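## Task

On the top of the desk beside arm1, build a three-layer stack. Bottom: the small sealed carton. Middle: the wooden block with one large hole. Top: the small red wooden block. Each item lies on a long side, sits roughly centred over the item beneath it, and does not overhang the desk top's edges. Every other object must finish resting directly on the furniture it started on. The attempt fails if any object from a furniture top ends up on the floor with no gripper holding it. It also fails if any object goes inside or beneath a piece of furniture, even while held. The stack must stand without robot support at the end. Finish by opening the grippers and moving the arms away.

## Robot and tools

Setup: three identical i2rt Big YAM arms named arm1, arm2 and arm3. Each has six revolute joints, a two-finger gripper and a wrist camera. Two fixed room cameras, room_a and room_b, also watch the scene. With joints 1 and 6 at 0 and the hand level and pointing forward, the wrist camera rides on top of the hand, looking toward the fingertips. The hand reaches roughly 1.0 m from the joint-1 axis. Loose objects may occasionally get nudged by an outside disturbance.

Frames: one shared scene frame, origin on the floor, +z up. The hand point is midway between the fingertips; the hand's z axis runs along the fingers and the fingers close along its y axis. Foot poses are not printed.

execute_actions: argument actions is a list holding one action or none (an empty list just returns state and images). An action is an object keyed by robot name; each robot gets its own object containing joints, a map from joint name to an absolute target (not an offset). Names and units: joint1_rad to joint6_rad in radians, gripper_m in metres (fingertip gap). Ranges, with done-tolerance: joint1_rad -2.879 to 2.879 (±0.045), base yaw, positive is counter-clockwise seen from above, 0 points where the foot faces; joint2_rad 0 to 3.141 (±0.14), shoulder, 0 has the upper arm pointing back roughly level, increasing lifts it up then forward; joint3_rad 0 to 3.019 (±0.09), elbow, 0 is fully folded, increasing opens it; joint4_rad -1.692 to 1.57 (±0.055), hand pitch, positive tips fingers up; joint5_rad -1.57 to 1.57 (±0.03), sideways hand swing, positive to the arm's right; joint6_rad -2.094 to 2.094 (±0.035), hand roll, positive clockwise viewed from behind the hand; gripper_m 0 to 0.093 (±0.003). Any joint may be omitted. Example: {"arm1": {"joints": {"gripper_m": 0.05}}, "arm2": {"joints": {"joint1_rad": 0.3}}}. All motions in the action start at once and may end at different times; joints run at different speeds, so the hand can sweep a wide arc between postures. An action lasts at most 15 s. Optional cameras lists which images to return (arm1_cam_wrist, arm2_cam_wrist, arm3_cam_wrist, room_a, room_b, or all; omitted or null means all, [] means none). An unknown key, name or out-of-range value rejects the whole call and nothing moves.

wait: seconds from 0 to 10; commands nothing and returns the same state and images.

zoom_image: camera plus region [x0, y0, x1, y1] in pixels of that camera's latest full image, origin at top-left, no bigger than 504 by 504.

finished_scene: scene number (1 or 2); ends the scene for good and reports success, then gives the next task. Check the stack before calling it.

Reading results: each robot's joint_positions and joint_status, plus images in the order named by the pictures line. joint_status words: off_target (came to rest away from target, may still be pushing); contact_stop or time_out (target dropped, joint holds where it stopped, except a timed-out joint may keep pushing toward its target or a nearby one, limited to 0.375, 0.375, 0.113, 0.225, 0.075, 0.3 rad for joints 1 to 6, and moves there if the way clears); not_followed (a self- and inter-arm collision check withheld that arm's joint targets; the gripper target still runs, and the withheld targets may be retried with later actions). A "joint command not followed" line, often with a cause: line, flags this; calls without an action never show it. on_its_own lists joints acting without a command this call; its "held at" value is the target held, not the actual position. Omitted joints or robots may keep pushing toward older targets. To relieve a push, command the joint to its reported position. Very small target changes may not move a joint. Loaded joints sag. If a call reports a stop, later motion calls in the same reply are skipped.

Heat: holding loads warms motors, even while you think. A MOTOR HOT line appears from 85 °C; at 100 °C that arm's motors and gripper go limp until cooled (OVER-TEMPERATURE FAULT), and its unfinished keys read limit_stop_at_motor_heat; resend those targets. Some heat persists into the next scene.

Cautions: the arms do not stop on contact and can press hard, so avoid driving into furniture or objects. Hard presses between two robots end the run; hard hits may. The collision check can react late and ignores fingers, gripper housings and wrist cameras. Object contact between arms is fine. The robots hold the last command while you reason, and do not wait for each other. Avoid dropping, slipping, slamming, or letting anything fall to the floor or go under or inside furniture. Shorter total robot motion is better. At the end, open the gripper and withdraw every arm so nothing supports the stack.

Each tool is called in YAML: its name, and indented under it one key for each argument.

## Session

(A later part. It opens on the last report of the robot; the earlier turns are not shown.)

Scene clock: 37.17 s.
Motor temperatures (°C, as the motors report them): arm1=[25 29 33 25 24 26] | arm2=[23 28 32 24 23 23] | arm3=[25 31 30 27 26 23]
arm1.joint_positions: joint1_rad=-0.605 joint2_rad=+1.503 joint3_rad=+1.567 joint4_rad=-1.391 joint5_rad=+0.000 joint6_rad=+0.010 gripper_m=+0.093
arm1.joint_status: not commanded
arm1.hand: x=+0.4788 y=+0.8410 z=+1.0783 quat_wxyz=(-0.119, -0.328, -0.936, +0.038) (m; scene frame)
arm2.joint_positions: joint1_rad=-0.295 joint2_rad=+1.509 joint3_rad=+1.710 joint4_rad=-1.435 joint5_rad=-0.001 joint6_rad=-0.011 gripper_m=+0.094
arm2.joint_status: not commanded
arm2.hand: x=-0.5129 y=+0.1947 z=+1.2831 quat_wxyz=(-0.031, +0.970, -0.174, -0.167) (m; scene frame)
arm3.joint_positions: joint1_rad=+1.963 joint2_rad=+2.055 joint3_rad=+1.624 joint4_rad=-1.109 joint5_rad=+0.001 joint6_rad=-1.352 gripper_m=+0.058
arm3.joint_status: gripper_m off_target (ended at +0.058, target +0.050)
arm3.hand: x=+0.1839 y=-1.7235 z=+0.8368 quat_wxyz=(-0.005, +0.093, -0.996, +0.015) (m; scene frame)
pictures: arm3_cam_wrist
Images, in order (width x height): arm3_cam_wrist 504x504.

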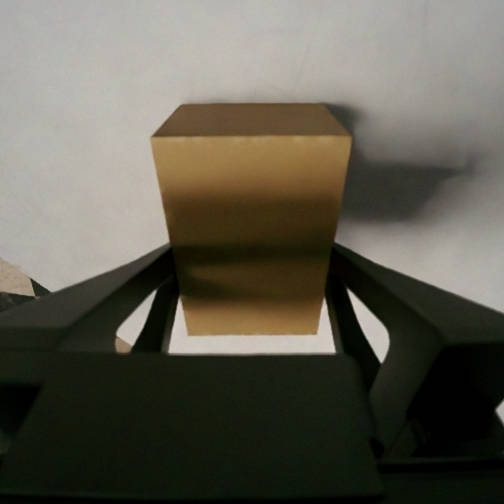

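execute_actions:
  actions:
    - {"arm3":{"joints":{"gripper_m":0.08,"joint2_rad":2.095,"joint4_rad":-1.09}}}
  cameras: ["arm3_cam_wrist"]

Scene clock: 38.20 s.
Motor temperatures (°C, as the motors report them): arm1=[25 29 34 25 24 26] | arm2=[23 28 32 24 23 23] | arm3=[25 31 30 27 26 23]
arm1.joint_positions: joint1_rad=-0.605 joint2_rad=+1.503 joint3_rad=+1.567 joint4_rad=-1.391 joint5_rad=+0.000 joint6_rad=+0.010 gripper_m=+0.093
arm1.joint_status: not commanded
arm1.hand: x=+0.4788 y=+0.8410 z=+1.0783 quat_wxyz=(-0.119, -0.328, -0.936, +0.038) (m; scene frame)
arm2.joint_positions: joint1_rad=-0.295 joint2_rad=+1.509 joint3_rad=+1.710 joint4_rad=-1.435 joint5_rad=-0.001 joint6_rad=-0.011 gripper_m=+0.094
arm2.joint_status: not commanded
arm2.hand: x=-0.5129 y=+0.1947 z=+1.2831 quat_wxyz=(-0.031, +0.970, -0.174, -0.167) (m; scene frame)
arm3.joint_positions: joint1_rad=+1.963 joint2_rad=+2.070 joint3_rad=+1.624 joint4_rad=-1.101 joint5_rad=+0.001 joint6_rad=-1.352 gripper_m=+0.080
arm3.joint_status: all done
arm3.hand: x=+0.1841 y=-1.7240 z=+0.8281 quat_wxyz=(-0.004, +0.093, -0.996, +0.012) (m; scene frame)
pictures: arm3_cam_wrist
Images, in order (width x height): arm3_cam_wrist 504x504.

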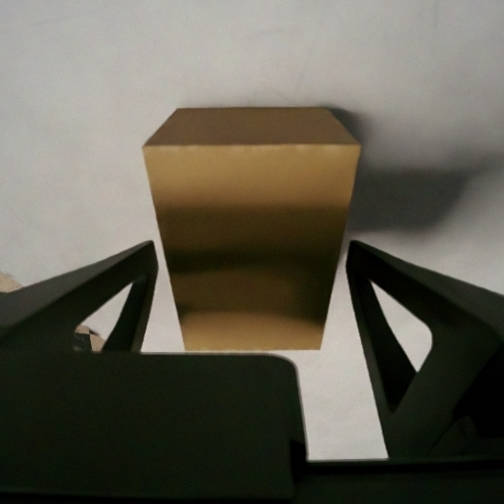

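execute_actions:
  actions:
    - {"arm3":{"joints":{"joint2_rad":2.112,"joint4_rad":-1.075}}}
  cameras: []

execute_actions:
  actions:
    - {"arm3":{"joints":{"gripper_m":0.05}}}
  cameras: ["arm3_cam_wrist"]

Scene clock: 39.10 s.
Motor temperatures (°C, as the motors report them): arm1=[25 29 34 25 24 26] | arm2=[23 28 32 24 23 23] | arm3=[25 31 30 27 26 23]
arm1.joint_positions: joint1_rad=-0.605 joint2_rad=+1.503 joint3_rad=+1.567 joint4_rad=-1.391 joint5_rad=+0.000 joint6_rad=+0.010 gripper_m=+0.093
arm1.joint_status: not commanded
arm1.hand: x=+0.4788 y=+0.8410 z=+1.0783 quat_wxyz=(-0.119, -0.328, -0.936, +0.038) (m; scene frame)
arm2.joint_positions: joint1_rad=-0.295 joint2_rad=+1.509 joint3_rad=+1.710 joint4_rad=-1.435 joint5_rad=-0.001 joint6_rad=-0.011 gripper_m=+0.094
arm2.joint_status: not commanded
arm2.hand: x=-0.5129 y=+0.1947 z=+1.2831 quat_wxyz=(-0.031, +0.970, -0.174, -0.167) (m; scene frame)
arm3.joint_positions: joint1_rad=+1.963 joint2_rad=+2.087 joint3_rad=+1.624 joint4_rad=-1.086 joint5_rad=+0.001 joint6_rad=-1.352 gripper_m=+0.080
arm3.joint_status: all done
arm3.hand: x=+0.1847 y=-1.7255 z=+0.8180 quat_wxyz=(-0.003, +0.093, -0.996, +0.011) (m; scene frame)
pictures: none
No camera images: the call's "cameras" was empty. Leave "cameras" out to get every camera's image.

Scene clock: 39.63 s.
Motor temperatures (°C, as the motors report them): arm1=[25 29 34 25 24 26] | arm2=[23 28 32 24 23 23] | arm3=[25 31 30 27 26 23]
arm1.joint_positions: joint1_rad=-0.605 joint2_rad=+1.503 joint3_rad=+1.567 joint4_rad=-1.391 joint5_rad=+0.000 joint6_rad=+0.010 gripper_m=+0.093
arm1.joint_status: not commanded
arm1.hand: x=+0.4788 y=+0.8410 z=+1.0783 quat_wxyz=(-0.119, -0.328, -0.936, +0.038) (m; scene frame)
arm2.joint_positions: joint1_rad=-0.295 joint2_rad=+1.509 joint3_rad=+1.710 joint4_rad=-1.435 joint5_rad=-0.001 joint6_rad=-0.011 gripper_m=+0.094
arm2.joint_status: not commanded
arm2.hand: x=-0.5129 y=+0.1947 z=+1.2831 quat_wxyz=(-0.031, +0.970, -0.174, -0.167) (m; scene frame)
arm3.joint_positions: joint1_rad=+1.963 joint2_rad=+2.087 joint3_rad=+1.624 joint4_rad=-1.085 joint5_rad=+0.001 joint6_rad=-1.352 gripper_m=+0.059
arm3.joint_status: gripper_m off_target (ended at +0.059, target +0.050)
arm3.hand: x=+0.1848 y=-1.7258 z=+0.8180 quat_wxyz=(-0.004, +0.093, -0.996, +0.012) (m; scene frame)
pictures: arm3_cam_wrist
Images, in order (width x height): arm3_cam_wrist 504x504.

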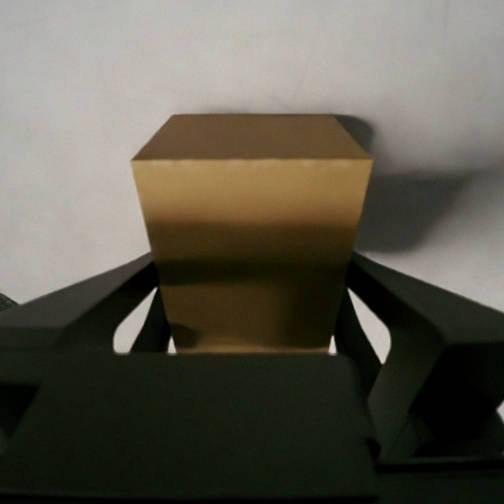

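execute_actions:
  actions:
    - {"arm3":{"joints":{"joint2_rad":1.93,"joint3_rad":1.70,"joint4_rad":-1.3,"gripper_m":0.05}}}
  cameras: []

execute_actions:
  actions:
    - {"arm3":{"joints":{"joint1_rad":-1.612,"joint2_rad":1.9,"joint3_rad":1.82,"joint4_rad":-1.45,"joint6_rad":0,"gripper_m":0.05}}}
  cameras: ["arm3_cam_wrist","room_a"]

Scene clock: 41.43 s.
Motor temperatures (°C, as the motors report them): arm1=[25 28 34 25 24 26] | arm2=[23 28 32 24 23 23] | arm3=[25 31 30 27 26 23]
arm1.joint_positions: joint1_rad=-0.605 joint2_rad=+1.503 joint3_rad=+1.567 joint4_rad=-1.391 joint5_rad=+0.000 joint6_rad=+0.010 gripper_m=+0.093
arm1.joint_status: not commanded
arm1.hand: x=+0.4788 y=+0.8410 z=+1.0783 quat_wxyz=(-0.119, -0.328, -0.936, +0.038) (m; scene frame)
arm2.joint_positions: joint1_rad=-0.295 joint2_rad=+1.509 joint3_rad=+1.710 joint4_rad=-1.435 joint5_rad=-0.001 joint6_rad=-0.011 gripper_m=+0.094
arm2.joint_status: not commanded
arm2.hand: x=-0.5129 y=+0.1947 z=+1.2831 quat_wxyz=(-0.031, +0.970, -0.174, -0.167) (m; scene frame)
arm3.joint_positions: joint1_rad=+1.963 joint2_rad=+1.914 joint3_rad=+1.676 joint4_rad=-1.291 joint5_rad=+0.001 joint6_rad=-1.352 gripper_m=+0.059
arm3.joint_status: gripper_m off_target (ended at +0.059, target +0.050); the others done
arm3.hand: x=+0.1765 y=-1.7066 z=+0.9366 quat_wxyz=(-0.006, +0.093, -0.995, +0.020) (m; scene frame)
pictures: none
No camera images: the call's "cameras" was empty. Leave "cameras" out to get every camera's image.

Scene clock: 44.47 s.
Motor temperatures (°C, as the motors report them): arm1=[25 28 35 25 24 26] | arm2=[23 28 33 24 23 23] | arm3=[25 31 31 27 26 23]
arm1.joint_positions: joint1_rad=-0.605 joint2_rad=+1.503 joint3_rad=+1.567 joint4_rad=-1.391 joint5_rad=+0.000 joint6_rad=+0.010 gripper_m=+0.093
arm1.joint_status: not commanded
arm1.hand: x=+0.4788 y=+0.8410 z=+1.0783 quat_wxyz=(-0.119, -0.328, -0.936, +0.038) (m; scene frame)
arm2.joint_positions: joint1_rad=-0.295 joint2_rad=+1.509 joint3_rad=+1.710 joint4_rad=-1.435 joint5_rad=-0.001 joint6_rad=-0.011 gripper_m=+0.094
arm2.joint_status: not commanded
arm2.hand: x=-0.5129 y=+0.1947 z=+1.2831 quat_wxyz=(-0.031, +0.970, -0.174, -0.167) (m; scene frame)
arm3.joint_positions: joint1_rad=-1.620 joint2_rad=+1.909 joint3_rad=+1.789 joint4_rad=-1.440 joint5_rad=+0.002 joint6_rad=-0.012 gripper_m=+0.059
arm3.joint_status: gripper_m off_target (ended at +0.059, target +0.050); the others done
arm3.hand: x=-0.0348 y=-0.5670 z=+0.9803 quat_wxyz=(+0.005, -0.698, +0.716, +0.002) (m; scene frame)
pictures: arm3_cam_wrist, room_a
Images, in order (width x height): arm3_cam_wrist 504x504, room_a 504x504.

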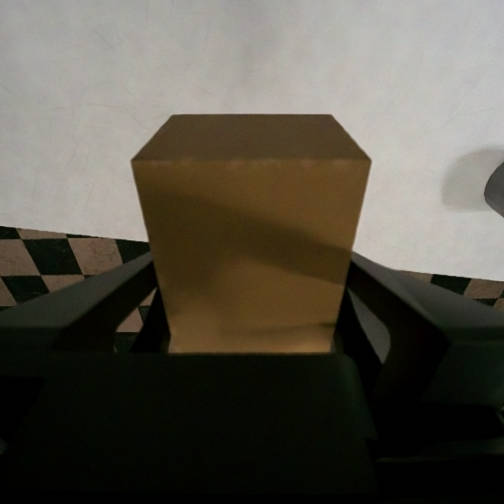

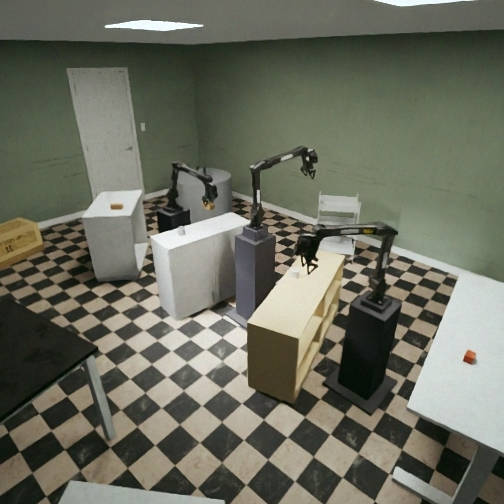

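execute_actions:
  actions:
    - {"arm3":{"joints":{"joint2_rad":2.085,"joint3_rad":1.622,"joint4_rad":-1.08,"gripper_m":0.05}}}
  cameras: ["arm3_cam_wrist","room_a"]

Scene clock: 45.97 s.
Motor temperatures (°C, as the motors report them): arm1=[25 28 35 25 24 26] | arm2=[23 28 33 24 23 23] | arm3=[25 31 31 27 26 23]
arm1.joint_positions: joint1_rad=-0.605 joint2_rad=+1.503 joint3_rad=+1.567 joint4_rad=-1.391 joint5_rad=+0.000 joint6_rad=+0.010 gripper_m=+0.093
arm1.joint_status: not commanded
arm1.hand: x=+0.4788 y=+0.8410 z=+1.0783 quat_wxyz=(-0.119, -0.328, -0.936, +0.038) (m; scene frame)
arm2.joint_positions: joint1_rad=-0.295 joint2_rad=+1.509 joint3_rad=+1.710 joint4_rad=-1.435 joint5_rad=-0.001 joint6_rad=-0.011 gripper_m=+0.094
arm2.joint_status: not commanded
arm2.hand: x=-0.5129 y=+0.1947 z=+1.2831 quat_wxyz=(-0.031, +0.970, -0.174, -0.167) (m; scene frame)
arm3.joint_positions: joint1_rad=-1.620 joint2_rad=+2.104 joint3_rad=+1.607 joint4_rad=-1.090 joint5_rad=+0.001 joint6_rad=-0.012 gripper_m=+0.059
arm3.joint_status: gripper_m off_target (ended at +0.059, target +0.050); the others done
arm3.hand: x=-0.0342 y=-0.5559 z=+0.8011 quat_wxyz=(-0.005, -0.698, +0.716, -0.007) (m; scene frame)
pictures: arm3_cam_wrist, room_a
Images, in order (width x height): arm3_cam_wrist 504x504, room_a 504x504.

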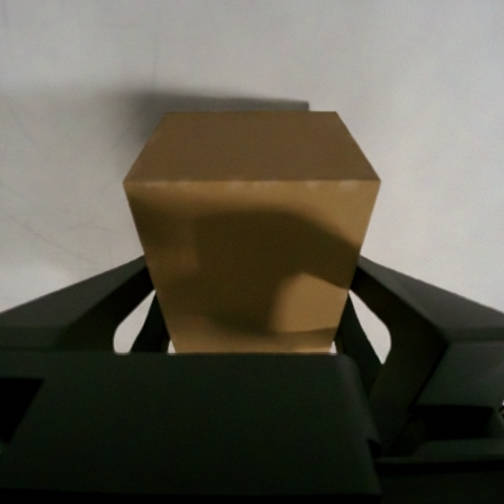

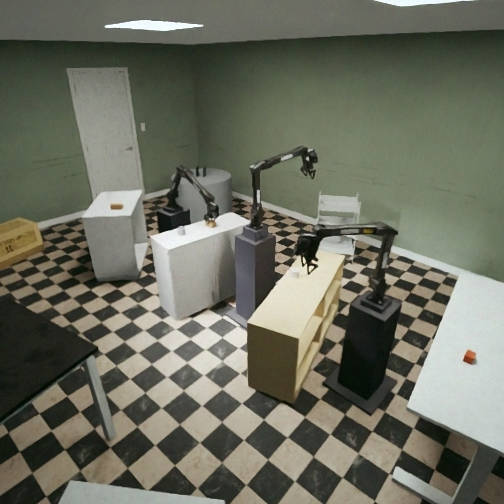

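execute_actions:
  actions:
    - {"arm3":{"joints":{"joint2_rad":2.104,"gripper_m":0.093}}}
  cameras: []

execute_actions:
  actions:
    - {"arm3":{"joints":{"joint2_rad":1.7,"joint3_rad":1.65,"joint4_rad":-1.3}}}
  cameras: ["arm3_cam_wrist"]

Scene clock: 47.07 s.
Motor temperatures (°C, as the motors report them): arm1=[25 28 35 25 24 26] | arm2=[23 28 33 24 23 23] | arm3=[25 31 31 27 26 23]
arm1.joint_positions: joint1_rad=-0.605 joint2_rad=+1.503 joint3_rad=+1.567 joint4_rad=-1.391 joint5_rad=+0.000 joint6_rad=+0.010 gripper_m=+0.093
arm1.joint_status: not commanded
arm1.hand: x=+0.4788 y=+0.8410 z=+1.0783 quat_wxyz=(-0.119, -0.328, -0.936, +0.038) (m; scene frame)
arm2.joint_positions: joint1_rad=-0.295 joint2_rad=+1.509 joint3_rad=+1.710 joint4_rad=-1.435 joint5_rad=-0.001 joint6_rad=-0.011 gripper_m=+0.094
arm2.joint_status: not commanded
arm2.hand: x=-0.5129 y=+0.1947 z=+1.2831 quat_wxyz=(-0.031, +0.970, -0.174, -0.167) (m; scene frame)
arm3.joint_positions: joint1_rad=-1.620 joint2_rad=+2.104 joint3_rad=+1.607 joint4_rad=-1.090 joint5_rad=+0.001 joint6_rad=-0.012 gripper_m=+0.093
arm3.joint_status: all done
arm3.hand: x=-0.0342 y=-0.5559 z=+0.8011 quat_wxyz=(-0.005, -0.698, +0.716, -0.007) (m; scene frame)
pictures: none
No camera images: the call's "cameras" was empty. Leave "cameras" out to get every camera's image.

Scene clock: 48.60 s.
Motor temperatures (°C, as the motors report them): arm1=[25 28 35 25 24 26] | arm2=[23 28 33 24 23 23] | arm3=[25 31 31 27 26 23]
arm1.joint_positions: joint1_rad=-0.605 joint2_rad=+1.503 joint3_rad=+1.567 joint4_rad=-1.391 joint5_rad=+0.000 joint6_rad=+0.010 gripper_m=+0.093
arm1.joint_status: not commanded
arm1.hand: x=+0.4788 y=+0.8410 z=+1.0783 quat_wxyz=(-0.119, -0.328, -0.936, +0.038) (m; scene frame)
arm2.joint_positions: joint1_rad=-0.295 joint2_rad=+1.509 joint3_rad=+1.710 joint4_rad=-1.435 joint5_rad=-0.001 joint6_rad=-0.011 gripper_m=+0.094
arm2.joint_status: not commanded
arm2.hand: x=-0.5129 y=+0.1947 z=+1.2831 quat_wxyz=(-0.031, +0.970, -0.174, -0.167) (m; scene frame)
arm3.joint_positions: joint1_rad=-1.620 joint2_rad=+1.695 joint3_rad=+1.644 joint4_rad=-1.290 joint5_rad=+0.001 joint6_rad=-0.012 gripper_m=+0.093
arm3.joint_status: all done
arm3.hand: x=-0.0357 y=-0.5868 z=+1.0457 quat_wxyz=(+0.084, -0.694, +0.711, +0.078) (m; scene frame)
pictures: arm3_cam_wrist
Images, in order (width x height): arm3_cam_wrist 504x504.

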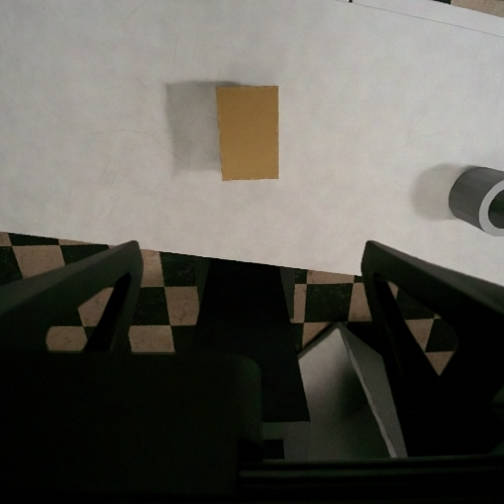

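execute_actions:
  actions:
    - {"arm2":{"joints":{"joint1_rad":1.63,"joint2_rad":1.55,"joint3_rad":1.65,"joint4_rad":-1.6,"joint6_rad":0}},"arm3":{"joints":{"joint1_rad":2.253,"joint2_rad":1.85,"joint3_rad":1.68,"joint4_rad":-1.38}}}
  cameras: ["arm2_cam_wrist","arm3_cam_wrist","room_a"]

Scene clock: 52.73 s.
Motor temperatures (°C, as the motors report them): arm1=[25 28 36 25 24 26] | arm2=[23 28 33 24 23 23] | arm3=[25 31 31 27 26 23]
arm1.joint_positions: joint1_rad=-0.605 joint2_rad=+1.503 joint3_rad=+1.567 joint4_rad=-1.391 joint5_rad=+0.000 joint6_rad=+0.010 gripper_m=+0.093
arm1.joint_status: not commanded
arm1.hand: x=+0.4788 y=+0.8410 z=+1.0783 quat_wxyz=(-0.119, -0.328, -0.936, +0.038) (m; scene frame)
arm2.joint_positions: joint1_rad=+1.638 joint2_rad=+1.565 joint3_rad=+1.656 joint4_rad=-1.587 joint5_rad=+0.000 joint6_rad=-0.011 gripper_m=+0.094
arm2.joint_status: all done
arm2.hand: x=-0.0282 y=-0.4785 z=+1.2225 quat_wxyz=(+0.024, +0.704, +0.709, -0.027) (m; scene frame)
arm3.joint_positions: joint1_rad=+2.262 joint2_rad=+1.862 joint3_rad=+1.656 joint4_rad=-1.370 joint5_rad=-0.001 joint6_rad=-0.011 gripper_m=+0.093
arm3.joint_status: all done
arm3.hand: x=+0.3105 y=-1.5930 z=+0.9575 quat_wxyz=(+0.002, -0.415, -0.910, -0.002) (m; scene frame)
pictures: arm2_cam_wrist, arm3_cam_wrist, room_a
Images, in order (width x height): arm2_cam_wrist 504x504, arm3_cam_wrist 504x504, room_a 504x504.

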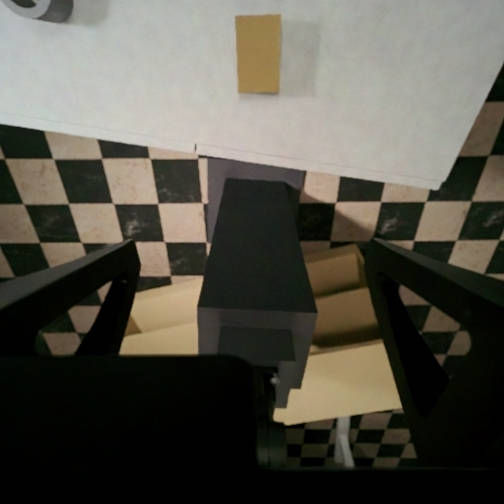

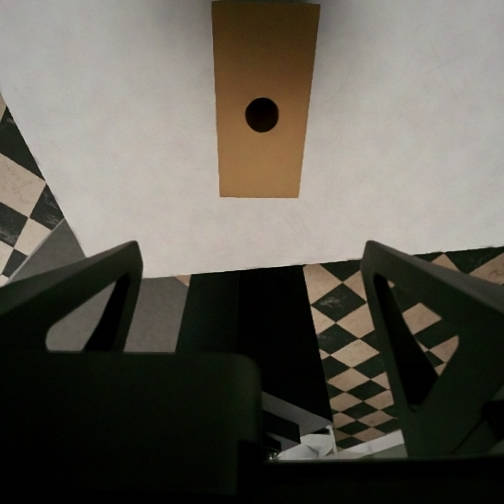

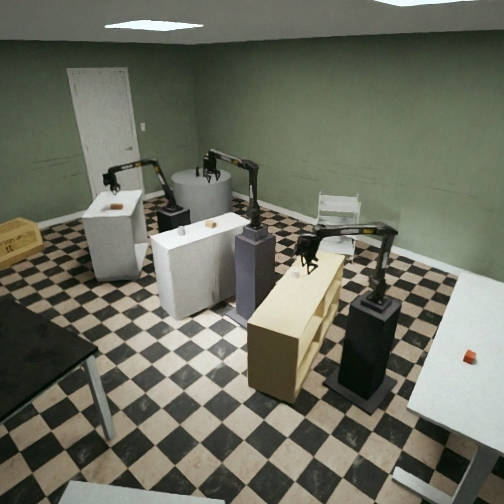

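execute_actions:
  actions:
    - {"arm2":{"joints":{"joint1_rad":1.612,"joint2_rad":2.075,"joint3_rad":1.43,"joint4_rad":-0.92}},"arm3":{"joints":{"joint1_rad":2.243,"joint2_rad":2.028,"joint3_rad":1.555,"joint4_rad":-1.075,"joint6_rad":0.02}}}
  cameras: ["arm2_cam_wrist","arm3_cam_wrist"]

Scene clock: 54.90 s.
Motor temperatures (°C, as the motors report them): arm1=[25 28 36 25 24 26] | arm2=[23 29 33 24 23 23] | arm3=[25 31 31 27 26 23]
arm1.joint_positions: joint1_rad=-0.605 joint2_rad=+1.503 joint3_rad=+1.567 joint4_rad=-1.391 joint5_rad=+0.000 joint6_rad=+0.010 gripper_m=+0.093
arm1.joint_status: not commanded
arm1.hand: x=+0.4788 y=+0.8410 z=+1.0783 quat_wxyz=(-0.119, -0.328, -0.936, +0.038) (m; scene frame)
arm2.joint_positions: joint1_rad=+1.618 joint2_rad=+2.078 joint3_rad=+1.418 joint4_rad=-0.933 joint5_rad=+0.000 joint6_rad=-0.011 gripper_m=+0.094
arm2.joint_status: all done
arm2.hand: x=-0.0407 y=-0.5529 z=+0.8718 quat_wxyz=(-0.010, +0.711, +0.703, +0.007) (m; scene frame)
arm3.joint_positions: joint1_rad=+2.253 joint2_rad=+2.036 joint3_rad=+1.538 joint4_rad=-1.086 joint5_rad=-0.001 joint6_rad=+0.006 gripper_m=+0.093
arm3.joint_status: all done
arm3.hand: x=+0.3171 y=-1.6095 z=+0.8181 quat_wxyz=(+0.005, -0.427, -0.904, -0.003) (m; scene frame)
pictures: arm2_cam_wrist, arm3_cam_wrist
Images, in order (width x height): arm2_cam_wrist 504x504, arm3_cam_wrist 504x504.

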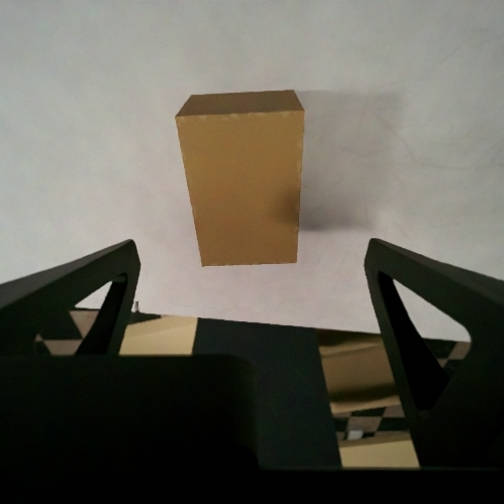

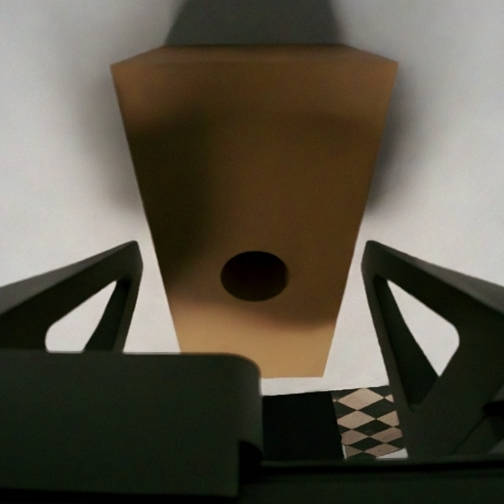

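execute_actions:
  actions:
    - {"arm2":{"joints":{"joint2_rad":2.162,"joint3_rad":1.385,"joint4_rad":-0.765}},"arm3":{"joints":{"gripper_m":0.05}}}
  cameras: ["arm2_cam_wrist","arm3_cam_wrist"]

Scene clock: 56.43 s.
Motor temperatures (°C, as the motors report them): arm1=[25 28 36 25 24 26] | arm2=[23 29 32 24 23 23] | arm3=[25 31 31 27 26 23]
arm1.joint_positions: joint1_rad=-0.605 joint2_rad=+1.503 joint3_rad=+1.567 joint4_rad=-1.391 joint5_rad=+0.000 joint6_rad=+0.010 gripper_m=+0.093
arm1.joint_status: not commanded
arm1.hand: x=+0.4788 y=+0.8410 z=+1.0783 quat_wxyz=(-0.119, -0.328, -0.936, +0.038) (m; scene frame)
arm2.joint_positions: joint1_rad=+1.618 joint2_rad=+2.174 joint3_rad=+1.387 joint4_rad=-0.780 joint5_rad=+0.000 joint6_rad=-0.011 gripper_m=+0.094
arm2.joint_status: all done
arm2.hand: x=-0.0410 y=-0.5547 z=+0.8107 quat_wxyz=(-0.001, +0.711, +0.703, -0.002) (m; scene frame)
arm3.joint_positions: joint1_rad=+2.253 joint2_rad=+2.036 joint3_rad=+1.538 joint4_rad=-1.085 joint5_rad=+0.000 joint6_rad=+0.007 gripper_m=+0.059
arm3.joint_status: gripper_m off_target (ended at +0.059, target +0.050)
arm3.hand: x=+0.3172 y=-1.6098 z=+0.8181 quat_wxyz=(+0.005, -0.427, -0.904, -0.003) (m; scene frame)
pictures: arm2_cam_wrist, arm3_cam_wrist
Images, in order (width x height): arm2_cam_wrist 504x504, arm3_cam_wrist 504x504.

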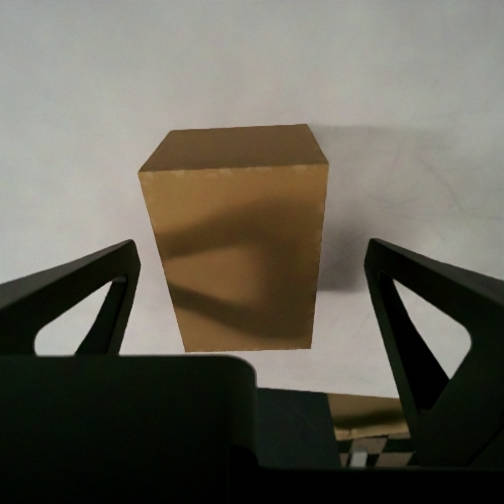

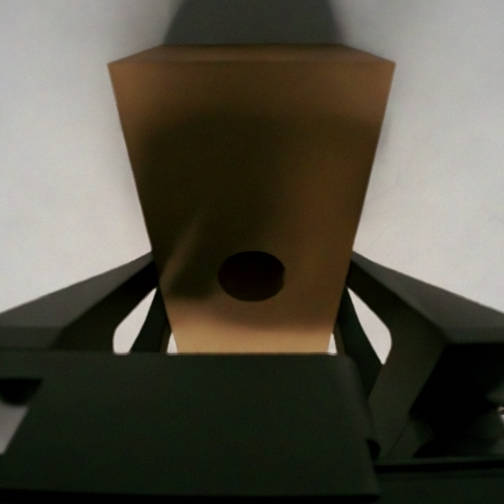

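execute_actions:
  actions:
    - {"arm2":{"joints":{"joint2_rad":2.188,"joint4_rad":-0.75}},"arm3":{"joints":{"joint2_rad":1.9,"joint3_rad":1.62,"joint4_rad":-1.27,"gripper_m":0.05}}}
  cameras: ["arm2_cam_wrist"]

execute_actions:
  actions:
    - {"arm2":{"joints":{"gripper_m":0.05}}}
  cameras: ["arm2_cam_wrist","arm3_cam_wrist"]

Scene clock: 58.27 s.
Motor temperatures (°C, as the motors report them): arm1=[25 28 36 25 24 26] | arm2=[23 29 32 24 23 23] | arm3=[25 32 31 27 26 23]
arm1.joint_positions: joint1_rad=-0.605 joint2_rad=+1.503 joint3_rad=+1.567 joint4_rad=-1.391 joint5_rad=+0.000 joint6_rad=+0.010 gripper_m=+0.093
arm1.joint_status: not commanded
arm1.hand: x=+0.4788 y=+0.8410 z=+1.0783 quat_wxyz=(-0.119, -0.328, -0.936, +0.038) (m; scene frame)
arm2.joint_positions: joint1_rad=+1.618 joint2_rad=+2.177 joint3_rad=+1.387 joint4_rad=-0.765 joint5_rad=+0.000 joint6_rad=-0.011 gripper_m=+0.094
arm2.joint_status: all done
arm2.hand: x=-0.0410 y=-0.5577 z=+0.8090 quat_wxyz=(+0.004, +0.711, +0.703, -0.006) (m; scene frame)
arm3.joint_positions: joint1_rad=+2.253 joint2_rad=+1.896 joint3_rad=+1.586 joint4_rad=-1.261 joint5_rad=+0.000 joint6_rad=+0.007 gripper_m=+0.059
arm3.joint_status: gripper_m off_target (ended at +0.059, target +0.050); the others done
arm3.hand: x=+0.3078 y=-1.5987 z=+0.9131 quat_wxyz=(+0.000, -0.427, -0.904, +0.000) (m; scene frame)
pictures: arm2_cam_wrist
Images, in order (width x height): arm2_cam_wrist 504x504.

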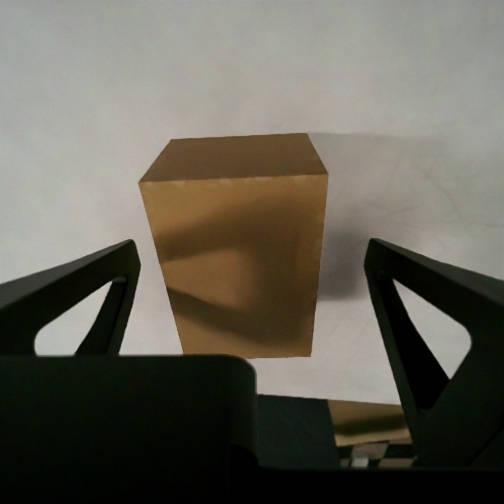

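Scene clock: 58.83 s.
Motor temperatures (°C, as the motors report them): arm1=[25 28 36 25 24 26] | arm2=[23 29 32 24 23 23] | arm3=[25 32 31 27 26 23]
arm1.joint_positions: joint1_rad=-0.605 joint2_rad=+1.503 joint3_rad=+1.567 joint4_rad=-1.391 joint5_rad=+0.000 joint6_rad=+0.010 gripper_m=+0.093
arm1.joint_status: not commanded
arm1.hand: x=+0.4788 y=+0.8410 z=+1.0783 quat_wxyz=(-0.119, -0.328, -0.936, +0.038) (m; scene frame)
arm2.joint_positions: joint1_rad=+1.618 joint2_rad=+2.177 joint3_rad=+1.387 joint4_rad=-0.764 joint5_rad=-0.001 joint6_rad=-0.011 gripper_m=+0.058
arm2.joint_status: gripper_m off_target (ended at +0.058, target +0.050)
arm2.hand: x=-0.0409 y=-0.5578 z=+0.8090 quat_wxyz=(+0.004, +0.711, +0.703, -0.006) (m; scene frame)
arm3.joint_positions: joint1_rad=+2.253 joint2_rad=+1.896 joint3_rad=+1.586 joint4_rad=-1.261 joint5_rad=+0.000 joint6_rad=+0.007 gripper_m=+0.059
arm3.joint_status: not commanded
arm3.hand: x=+0.3078 y=-1.5987 z=+0.9131 quat_wxyz=(+0.000, -0.427, -0.904, +0.000) (m; scene frame)
pictures: arm2_cam_wrist, arm3_cam_wrist
Images, in order (width x height): arm2_cam_wrist 504x504, arm3_cam_wrist 504x504.

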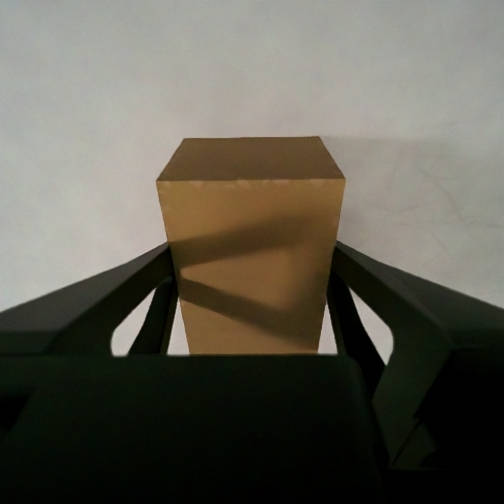

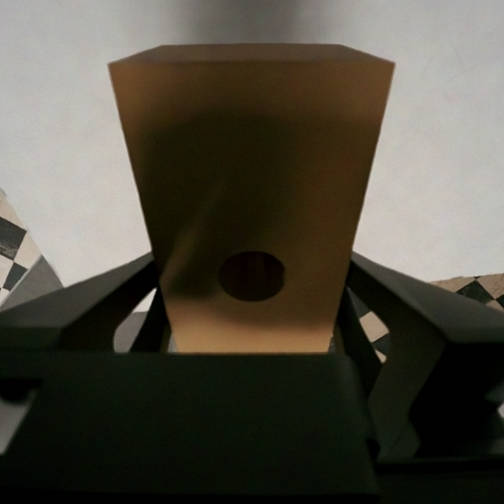

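execute_actions:
  actions:
    - {"arm1":{"joints":{"joint1_rad":-0.3}},"arm2":{"joints":{"joint2_rad":1.88,"joint3_rad":1.46,"joint4_rad":-1.13,"gripper_m":0.05}},"arm3":{"joints":{"joint1_rad":0.6,"joint2_rad":1.88,"joint3_rad":1.84,"joint4_rad":-1.48,"gripper_m":0.05}}}
  cameras: ["arm2_cam_wrist"]

execute_actions:
  actions:
    - {"arm2":{"joints":{"joint1_rad":-1.675,"joint6_rad":-0.175,"joint3_rad":1.5,"gripper_m":0.05}},"arm3":{"joints":{"joint1_rad":-1.612,"gripper_m":0.05}}}
  cameras: ["arm2_cam_wrist","arm3_cam_wrist","room_a"]

Scene clock: 62.17 s.
Motor temperatures (°C, as the motors report them): arm1=[25 28 37 25 24 26] | arm2=[23 29 32 24 23 23] | arm3=[25 32 31 27 26 23]
arm1.joint_positions: joint1_rad=-0.291 joint2_rad=+1.503 joint3_rad=+1.567 joint4_rad=-1.391 joint5_rad=+0.000 joint6_rad=+0.008 gripper_m=+0.093
arm1.joint_status: all done
arm1.hand: x=+0.5553 y=+0.9786 z=+1.0789 quat_wxyz=(-0.124, -0.177, -0.976, +0.020) (m; scene frame)
arm2.joint_positions: joint1_rad=+1.618 joint2_rad=+1.889 joint3_rad=+1.432 joint4_rad=-1.118 joint5_rad=-0.001 joint6_rad=-0.011 gripper_m=+0.058
arm2.joint_status: gripper_m off_target (ended at +0.058, target +0.050); the others done
arm2.hand: x=-0.0398 y=-0.5385 z=+0.9779 quat_wxyz=(-0.003, +0.711, +0.703, +0.001) (m; scene frame)
arm3.joint_positions: joint1_rad=+0.590 joint2_rad=+1.896 joint3_rad=+1.812 joint4_rad=-1.471 joint5_rad=+0.002 joint6_rad=+0.009 gripper_m=+0.059
arm3.joint_status: gripper_m off_target (ended at +0.059, target +0.050); the others done
arm3.hand: x=-0.5449 y=-1.4948 z=+0.9963 quat_wxyz=(-0.002, -0.956, -0.293, +0.007) (m; scene frame)
pictures: arm2_cam_wrist
Images, in order (width x height): arm2_cam_wrist 504x504.

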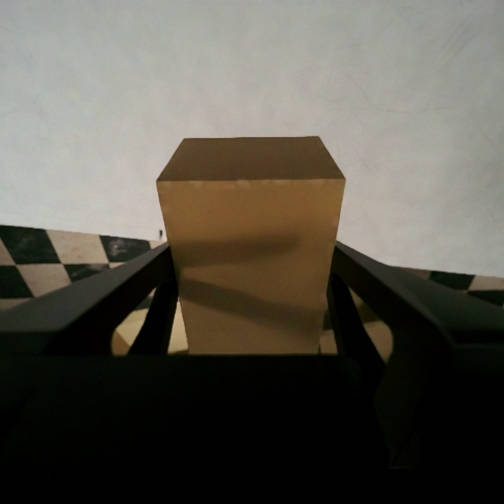

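Scene clock: 65.00 s.
Motor temperatures (°C, as the motors report them): arm1=[25 28 37 25 24 26] | arm2=[23 29 33 24 23 23] | arm3=[25 32 32 27 26 23]
arm1.joint_positions: joint1_rad=-0.291 joint2_rad=+1.503 joint3_rad=+1.567 joint4_rad=-1.391 joint5_rad=+0.000 joint6_rad=+0.008 gripper_m=+0.093
arm1.joint_status: not commanded
arm1.hand: x=+0.5553 y=+0.9786 z=+1.0789 quat_wxyz=(-0.124, -0.177, -0.976, +0.020) (m; scene frame)
arm2.joint_positions: joint1_rad=-1.683 joint2_rad=+1.889 joint3_rad=+1.460 joint4_rad=-1.118 joint5_rad=+0.001 joint6_rad=-0.161 gripper_m=+0.059
arm2.joint_status: gripper_m off_target (ended at +0.059, target +0.050); the others done
arm2.hand: x=+0.0754 y=+0.5565 z=+0.9884 quat_wxyz=(-0.009, +0.699, -0.715, -0.008) (m; scene frame)
arm3.joint_positions: joint1_rad=-1.618 joint2_rad=+1.896 joint3_rad=+1.812 joint4_rad=-1.471 joint5_rad=+0.002 joint6_rad=+0.009 gripper_m=+0.059
arm3.joint_status: gripper_m off_target (ended at +0.059, target +0.050); the others done
arm3.hand: x=-0.0360 y=-0.5687 z=+0.9965 quat_wxyz=(+0.007, -0.691, +0.722, +0.004) (m; scene frame)
pictures: arm2_cam_wrist, arm3_cam_wrist, room_a
Images, in order (width x height): arm2_cam_wrist 504x504, arm3_cam_wrist 504x504, room_a 504x504.

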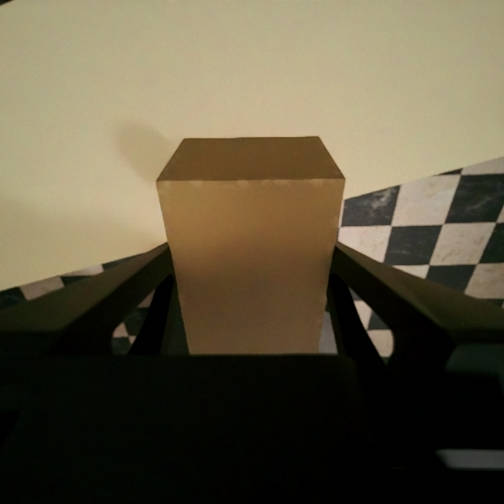

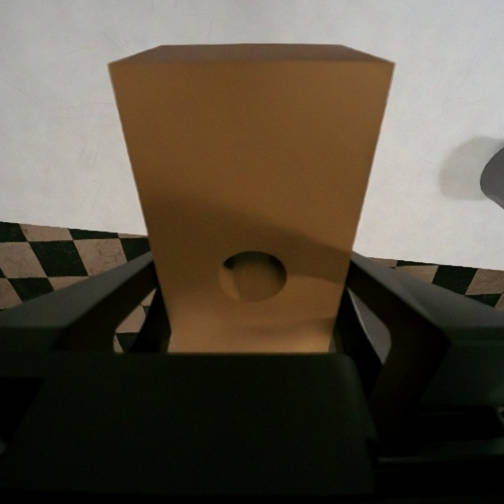

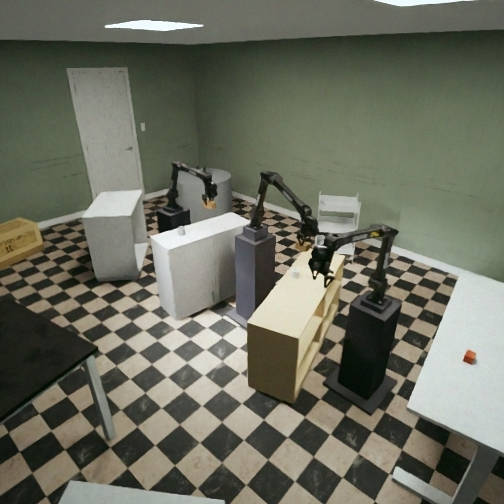

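execute_actions:
  actions:
    - {"arm2":{"joints":{"joint2_rad":2.48,"joint3_rad":1.595,"joint4_rad":-0.655,"gripper_m":0.05}},"arm3":{"joints":{"joint2_rad":2.04,"joint3_rad":1.605,"joint4_rad":-1.1,"gripper_m":0.05}}}
  cameras: ["arm2_cam_wrist","arm3_cam_wrist","room_a"]

Scene clock: 67.37 s.
Motor temperatures (°C, as the motors report them): arm1=[25 28 37 25 24 26] | arm2=[23 30 34 24 23 23] | arm3=[25 32 32 27 26 23]
arm1.joint_positions: joint1_rad=-0.291 joint2_rad=+1.503 joint3_rad=+1.567 joint4_rad=-1.391 joint5_rad=+0.000 joint6_rad=+0.008 gripper_m=+0.093
arm1.joint_status: not commanded
arm1.hand: x=+0.5553 y=+0.9786 z=+1.0789 quat_wxyz=(-0.124, -0.177, -0.976, +0.020) (m; scene frame)
arm2.joint_positions: joint1_rad=-1.683 joint2_rad=+2.493 joint3_rad=+1.578 joint4_rad=-0.667 joint5_rad=+0.001 joint6_rad=-0.161 gripper_m=+0.059
arm2.joint_status: gripper_m off_target (ended at +0.059, target +0.050); the others done
arm2.hand: x=+0.0810 y=+0.5929 z=+0.6809 quat_wxyz=(+0.005, +0.699, -0.715, +0.002) (m; scene frame)
arm3.joint_positions: joint1_rad=-1.618 joint2_rad=+2.066 joint3_rad=+1.578 joint4_rad=-1.110 joint5_rad=+0.001 joint6_rad=+0.010 gripper_m=+0.059
arm3.joint_status: gripper_m off_target (ended at +0.059, target +0.050); the others done
arm3.hand: x=-0.0361 y=-0.5683 z=+0.8132 quat_wxyz=(-0.009, -0.691, +0.723, -0.011) (m; scene frame)
pictures: arm2_cam_wrist, arm3_cam_wrist, room_a
Images, in order (width x height): arm2_cam_wrist 504x504, arm3_cam_wrist 504x504, room_a 504x504.

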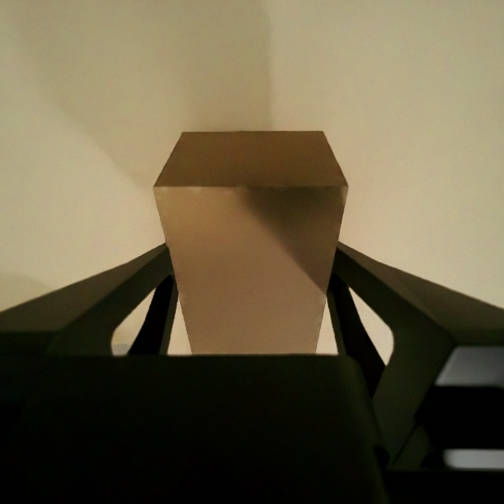

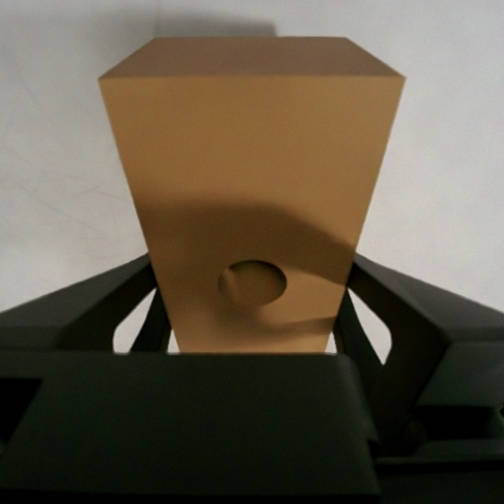

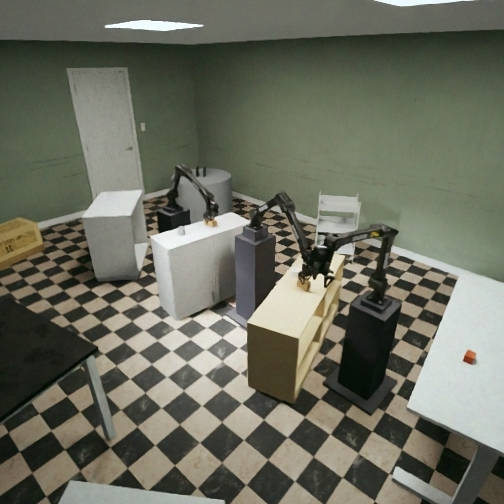

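execute_actions:
  actions:
    - {"arm2":{"joints":{"joint2_rad":2.515,"joint4_rad":-0.63,"gripper_m":0.05}},"arm3":{"joints":{"joint2_rad":2.062,"joint4_rad":-1.07,"gripper_m":0.05}}}
  cameras: ["arm2_cam_wrist","arm3_cam_wrist"]

Scene clock: 69.33 s.
Motor temperatures (°C, as the motors report them): arm1=[25 28 37 25 24 26] | arm2=[23 30 33 24 23 23] | arm3=[25 32 32 27 26 23]
arm1.joint_positions: joint1_rad=-0.291 joint2_rad=+1.503 joint3_rad=+1.567 joint4_rad=-1.391 joint5_rad=+0.000 joint6_rad=+0.008 gripper_m=+0.093
arm1.joint_status: not commanded
arm1.hand: x=+0.5553 y=+0.9786 z=+1.0789 quat_wxyz=(-0.124, -0.177, -0.976, +0.020) (m; scene frame)
arm2.joint_positions: joint1_rad=-1.683 joint2_rad=+2.516 joint3_rad=+1.578 joint4_rad=-0.644 joint5_rad=+0.001 joint6_rad=-0.161 gripper_m=+0.059
arm2.joint_status: gripper_m off_target (ended at +0.059, target +0.050); the others done
arm2.hand: x=+0.0804 y=+0.5898 z=+0.6675 quat_wxyz=(+0.005, +0.699, -0.715, +0.002) (m; scene frame)
arm3.joint_positions: joint1_rad=-1.618 joint2_rad=+2.066 joint3_rad=+1.578 joint4_rad=-1.081 joint5_rad=+0.001 joint6_rad=+0.010 gripper_m=+0.059
arm3.joint_status: gripper_m off_target (ended at +0.059, target +0.050); the others done
arm3.hand: x=-0.0359 y=-0.5612 z=+0.8131 quat_wxyz=(+0.001, -0.691, +0.723, -0.001) (m; scene frame)
pictures: arm2_cam_wrist, arm3_cam_wrist
Images, in order (width x height): arm2_cam_wrist 504x504, arm3_cam_wrist 504x504.

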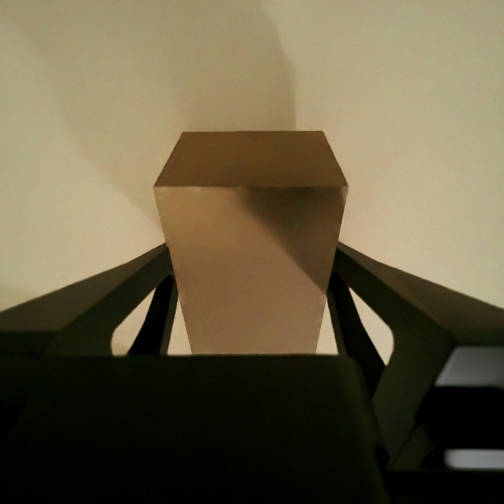

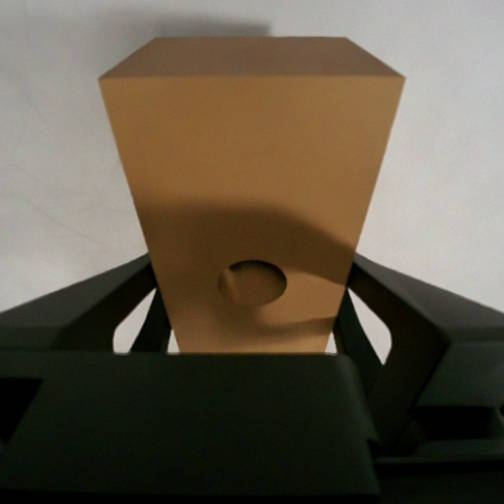

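execute_actions:
  actions:
    - {"arm2":{"joints":{"joint2_rad":2.54,"joint4_rad":-0.615,"gripper_m":0.05}},"arm3":{"joints":{"joint2_rad":2.095,"joint4_rad":-1.06,"gripper_m":0.05}}}
  cameras: ["arm2_cam_wrist","arm3_cam_wrist"]

Scene clock: 70.33 s.
Motor temperatures (°C, as the motors report them): arm1=[25 28 37 25 24 26] | arm2=[23 30 33 24 23 23] | arm3=[25 32 32 27 26 23]
arm1.joint_positions: joint1_rad=-0.291 joint2_rad=+1.503 joint3_rad=+1.567 joint4_rad=-1.391 joint5_rad=+0.000 joint6_rad=+0.008 gripper_m=+0.093
arm1.joint_status: not commanded
arm1.hand: x=+0.5553 y=+0.9786 z=+1.0789 quat_wxyz=(-0.124, -0.177, -0.976, +0.020) (m; scene frame)
arm2.joint_positions: joint1_rad=-1.683 joint2_rad=+2.532 joint3_rad=+1.578 joint4_rad=-0.629 joint5_rad=+0.001 joint6_rad=-0.161 gripper_m=+0.059
arm2.joint_status: gripper_m off_target (ended at +0.059, target +0.050); the others done
arm2.hand: x=+0.0799 y=+0.5875 z=+0.6586 quat_wxyz=(+0.005, +0.699, -0.715, +0.002) (m; scene frame)
arm3.joint_positions: joint1_rad=-1.618 joint2_rad=+2.082 joint3_rad=+1.578 joint4_rad=-1.071 joint5_rad=+0.001 joint6_rad=+0.010 gripper_m=+0.059
arm3.joint_status: gripper_m off_target (ended at +0.059, target +0.050); the others done
arm3.hand: x=-0.0358 y=-0.5607 z=+0.8039 quat_wxyz=(-0.001, -0.691, +0.723, -0.003) (m; scene frame)
pictures: arm2_cam_wrist, arm3_cam_wrist
Images, in order (width x height): arm2_cam_wrist 504x504, arm3_cam_wrist 504x504.

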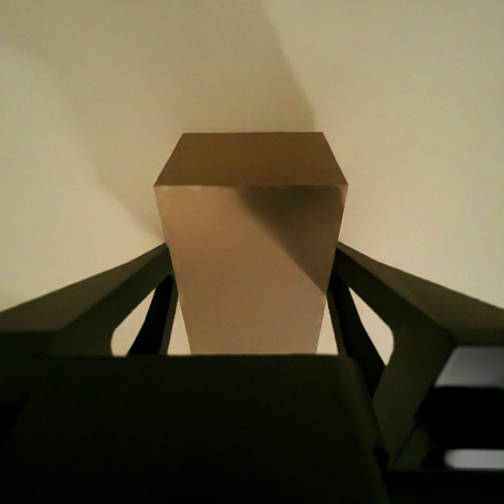

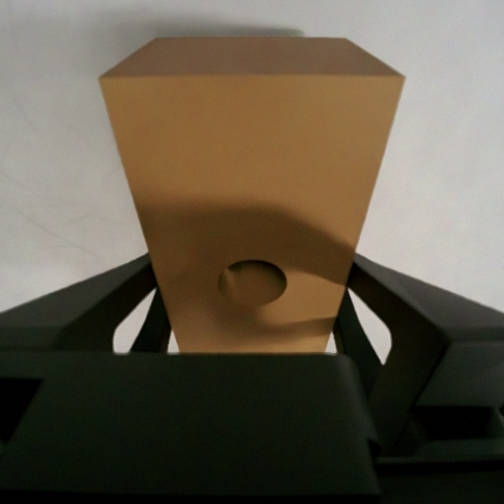

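execute_actions:
  actions:
    - {"arm2":{"joints":{"joint2_rad":2.553,"gripper_m":0.05}},"arm3":{"joints":{"joint2_rad":2.11,"joint4_rad":-1.05,"gripper_m":0.05}}}
  cameras: ["arm2_cam_wrist","arm3_cam_wrist"]

Scene clock: 71.13 s.
Motor temperatures (°C, as the motors report them): arm1=[25 28 37 25 24 26] | arm2=[23 30 33 24 23 23] | arm3=[25 32 32 27 26 23]
arm1.joint_positions: joint1_rad=-0.291 joint2_rad=+1.503 joint3_rad=+1.567 joint4_rad=-1.391 joint5_rad=+0.000 joint6_rad=+0.008 gripper_m=+0.093
arm1.joint_status: not commanded
arm1.hand: x=+0.5553 y=+0.9786 z=+1.0789 quat_wxyz=(-0.124, -0.177, -0.976, +0.020) (m; scene frame)
arm2.joint_positions: joint1_rad=-1.683 joint2_rad=+2.532 joint3_rad=+1.578 joint4_rad=-0.629 joint5_rad=+0.001 joint6_rad=-0.161 gripper_m=+0.059
arm2.joint_status: gripper_m off_target (ended at +0.059, target +0.050); the others done
arm2.hand: x=+0.0799 y=+0.5875 z=+0.6586 quat_wxyz=(+0.005, +0.699, -0.715, +0.002) (m; scene frame)
arm3.joint_positions: joint1_rad=-1.618 joint2_rad=+2.082 joint3_rad=+1.578 joint4_rad=-1.070 joint5_rad=+0.001 joint6_rad=+0.010 gripper_m=+0.059
arm3.joint_status: gripper_m off_target (ended at +0.059, target +0.050); the others done
arm3.hand: x=-0.0358 y=-0.5606 z=+0.8039 quat_wxyz=(-0.001, -0.691, +0.723, -0.002) (m; scene frame)
pictures: arm2_cam_wrist, arm3_cam_wrist
Images, in order (width x height): arm2_cam_wrist 504x504, arm3_cam_wrist 504x504.

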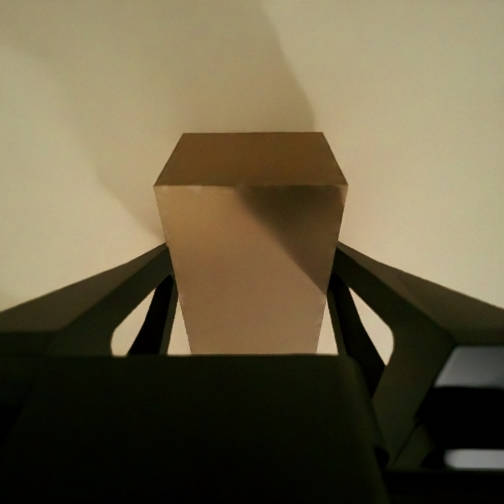

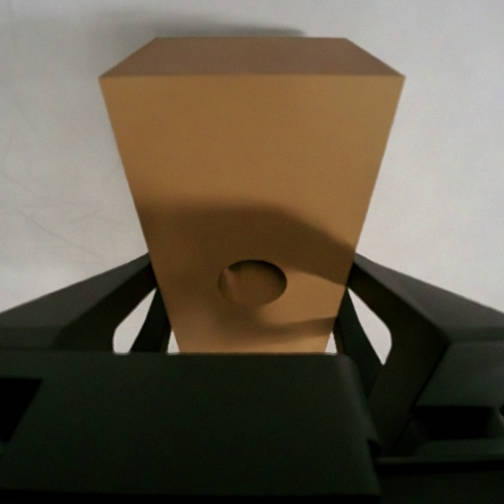

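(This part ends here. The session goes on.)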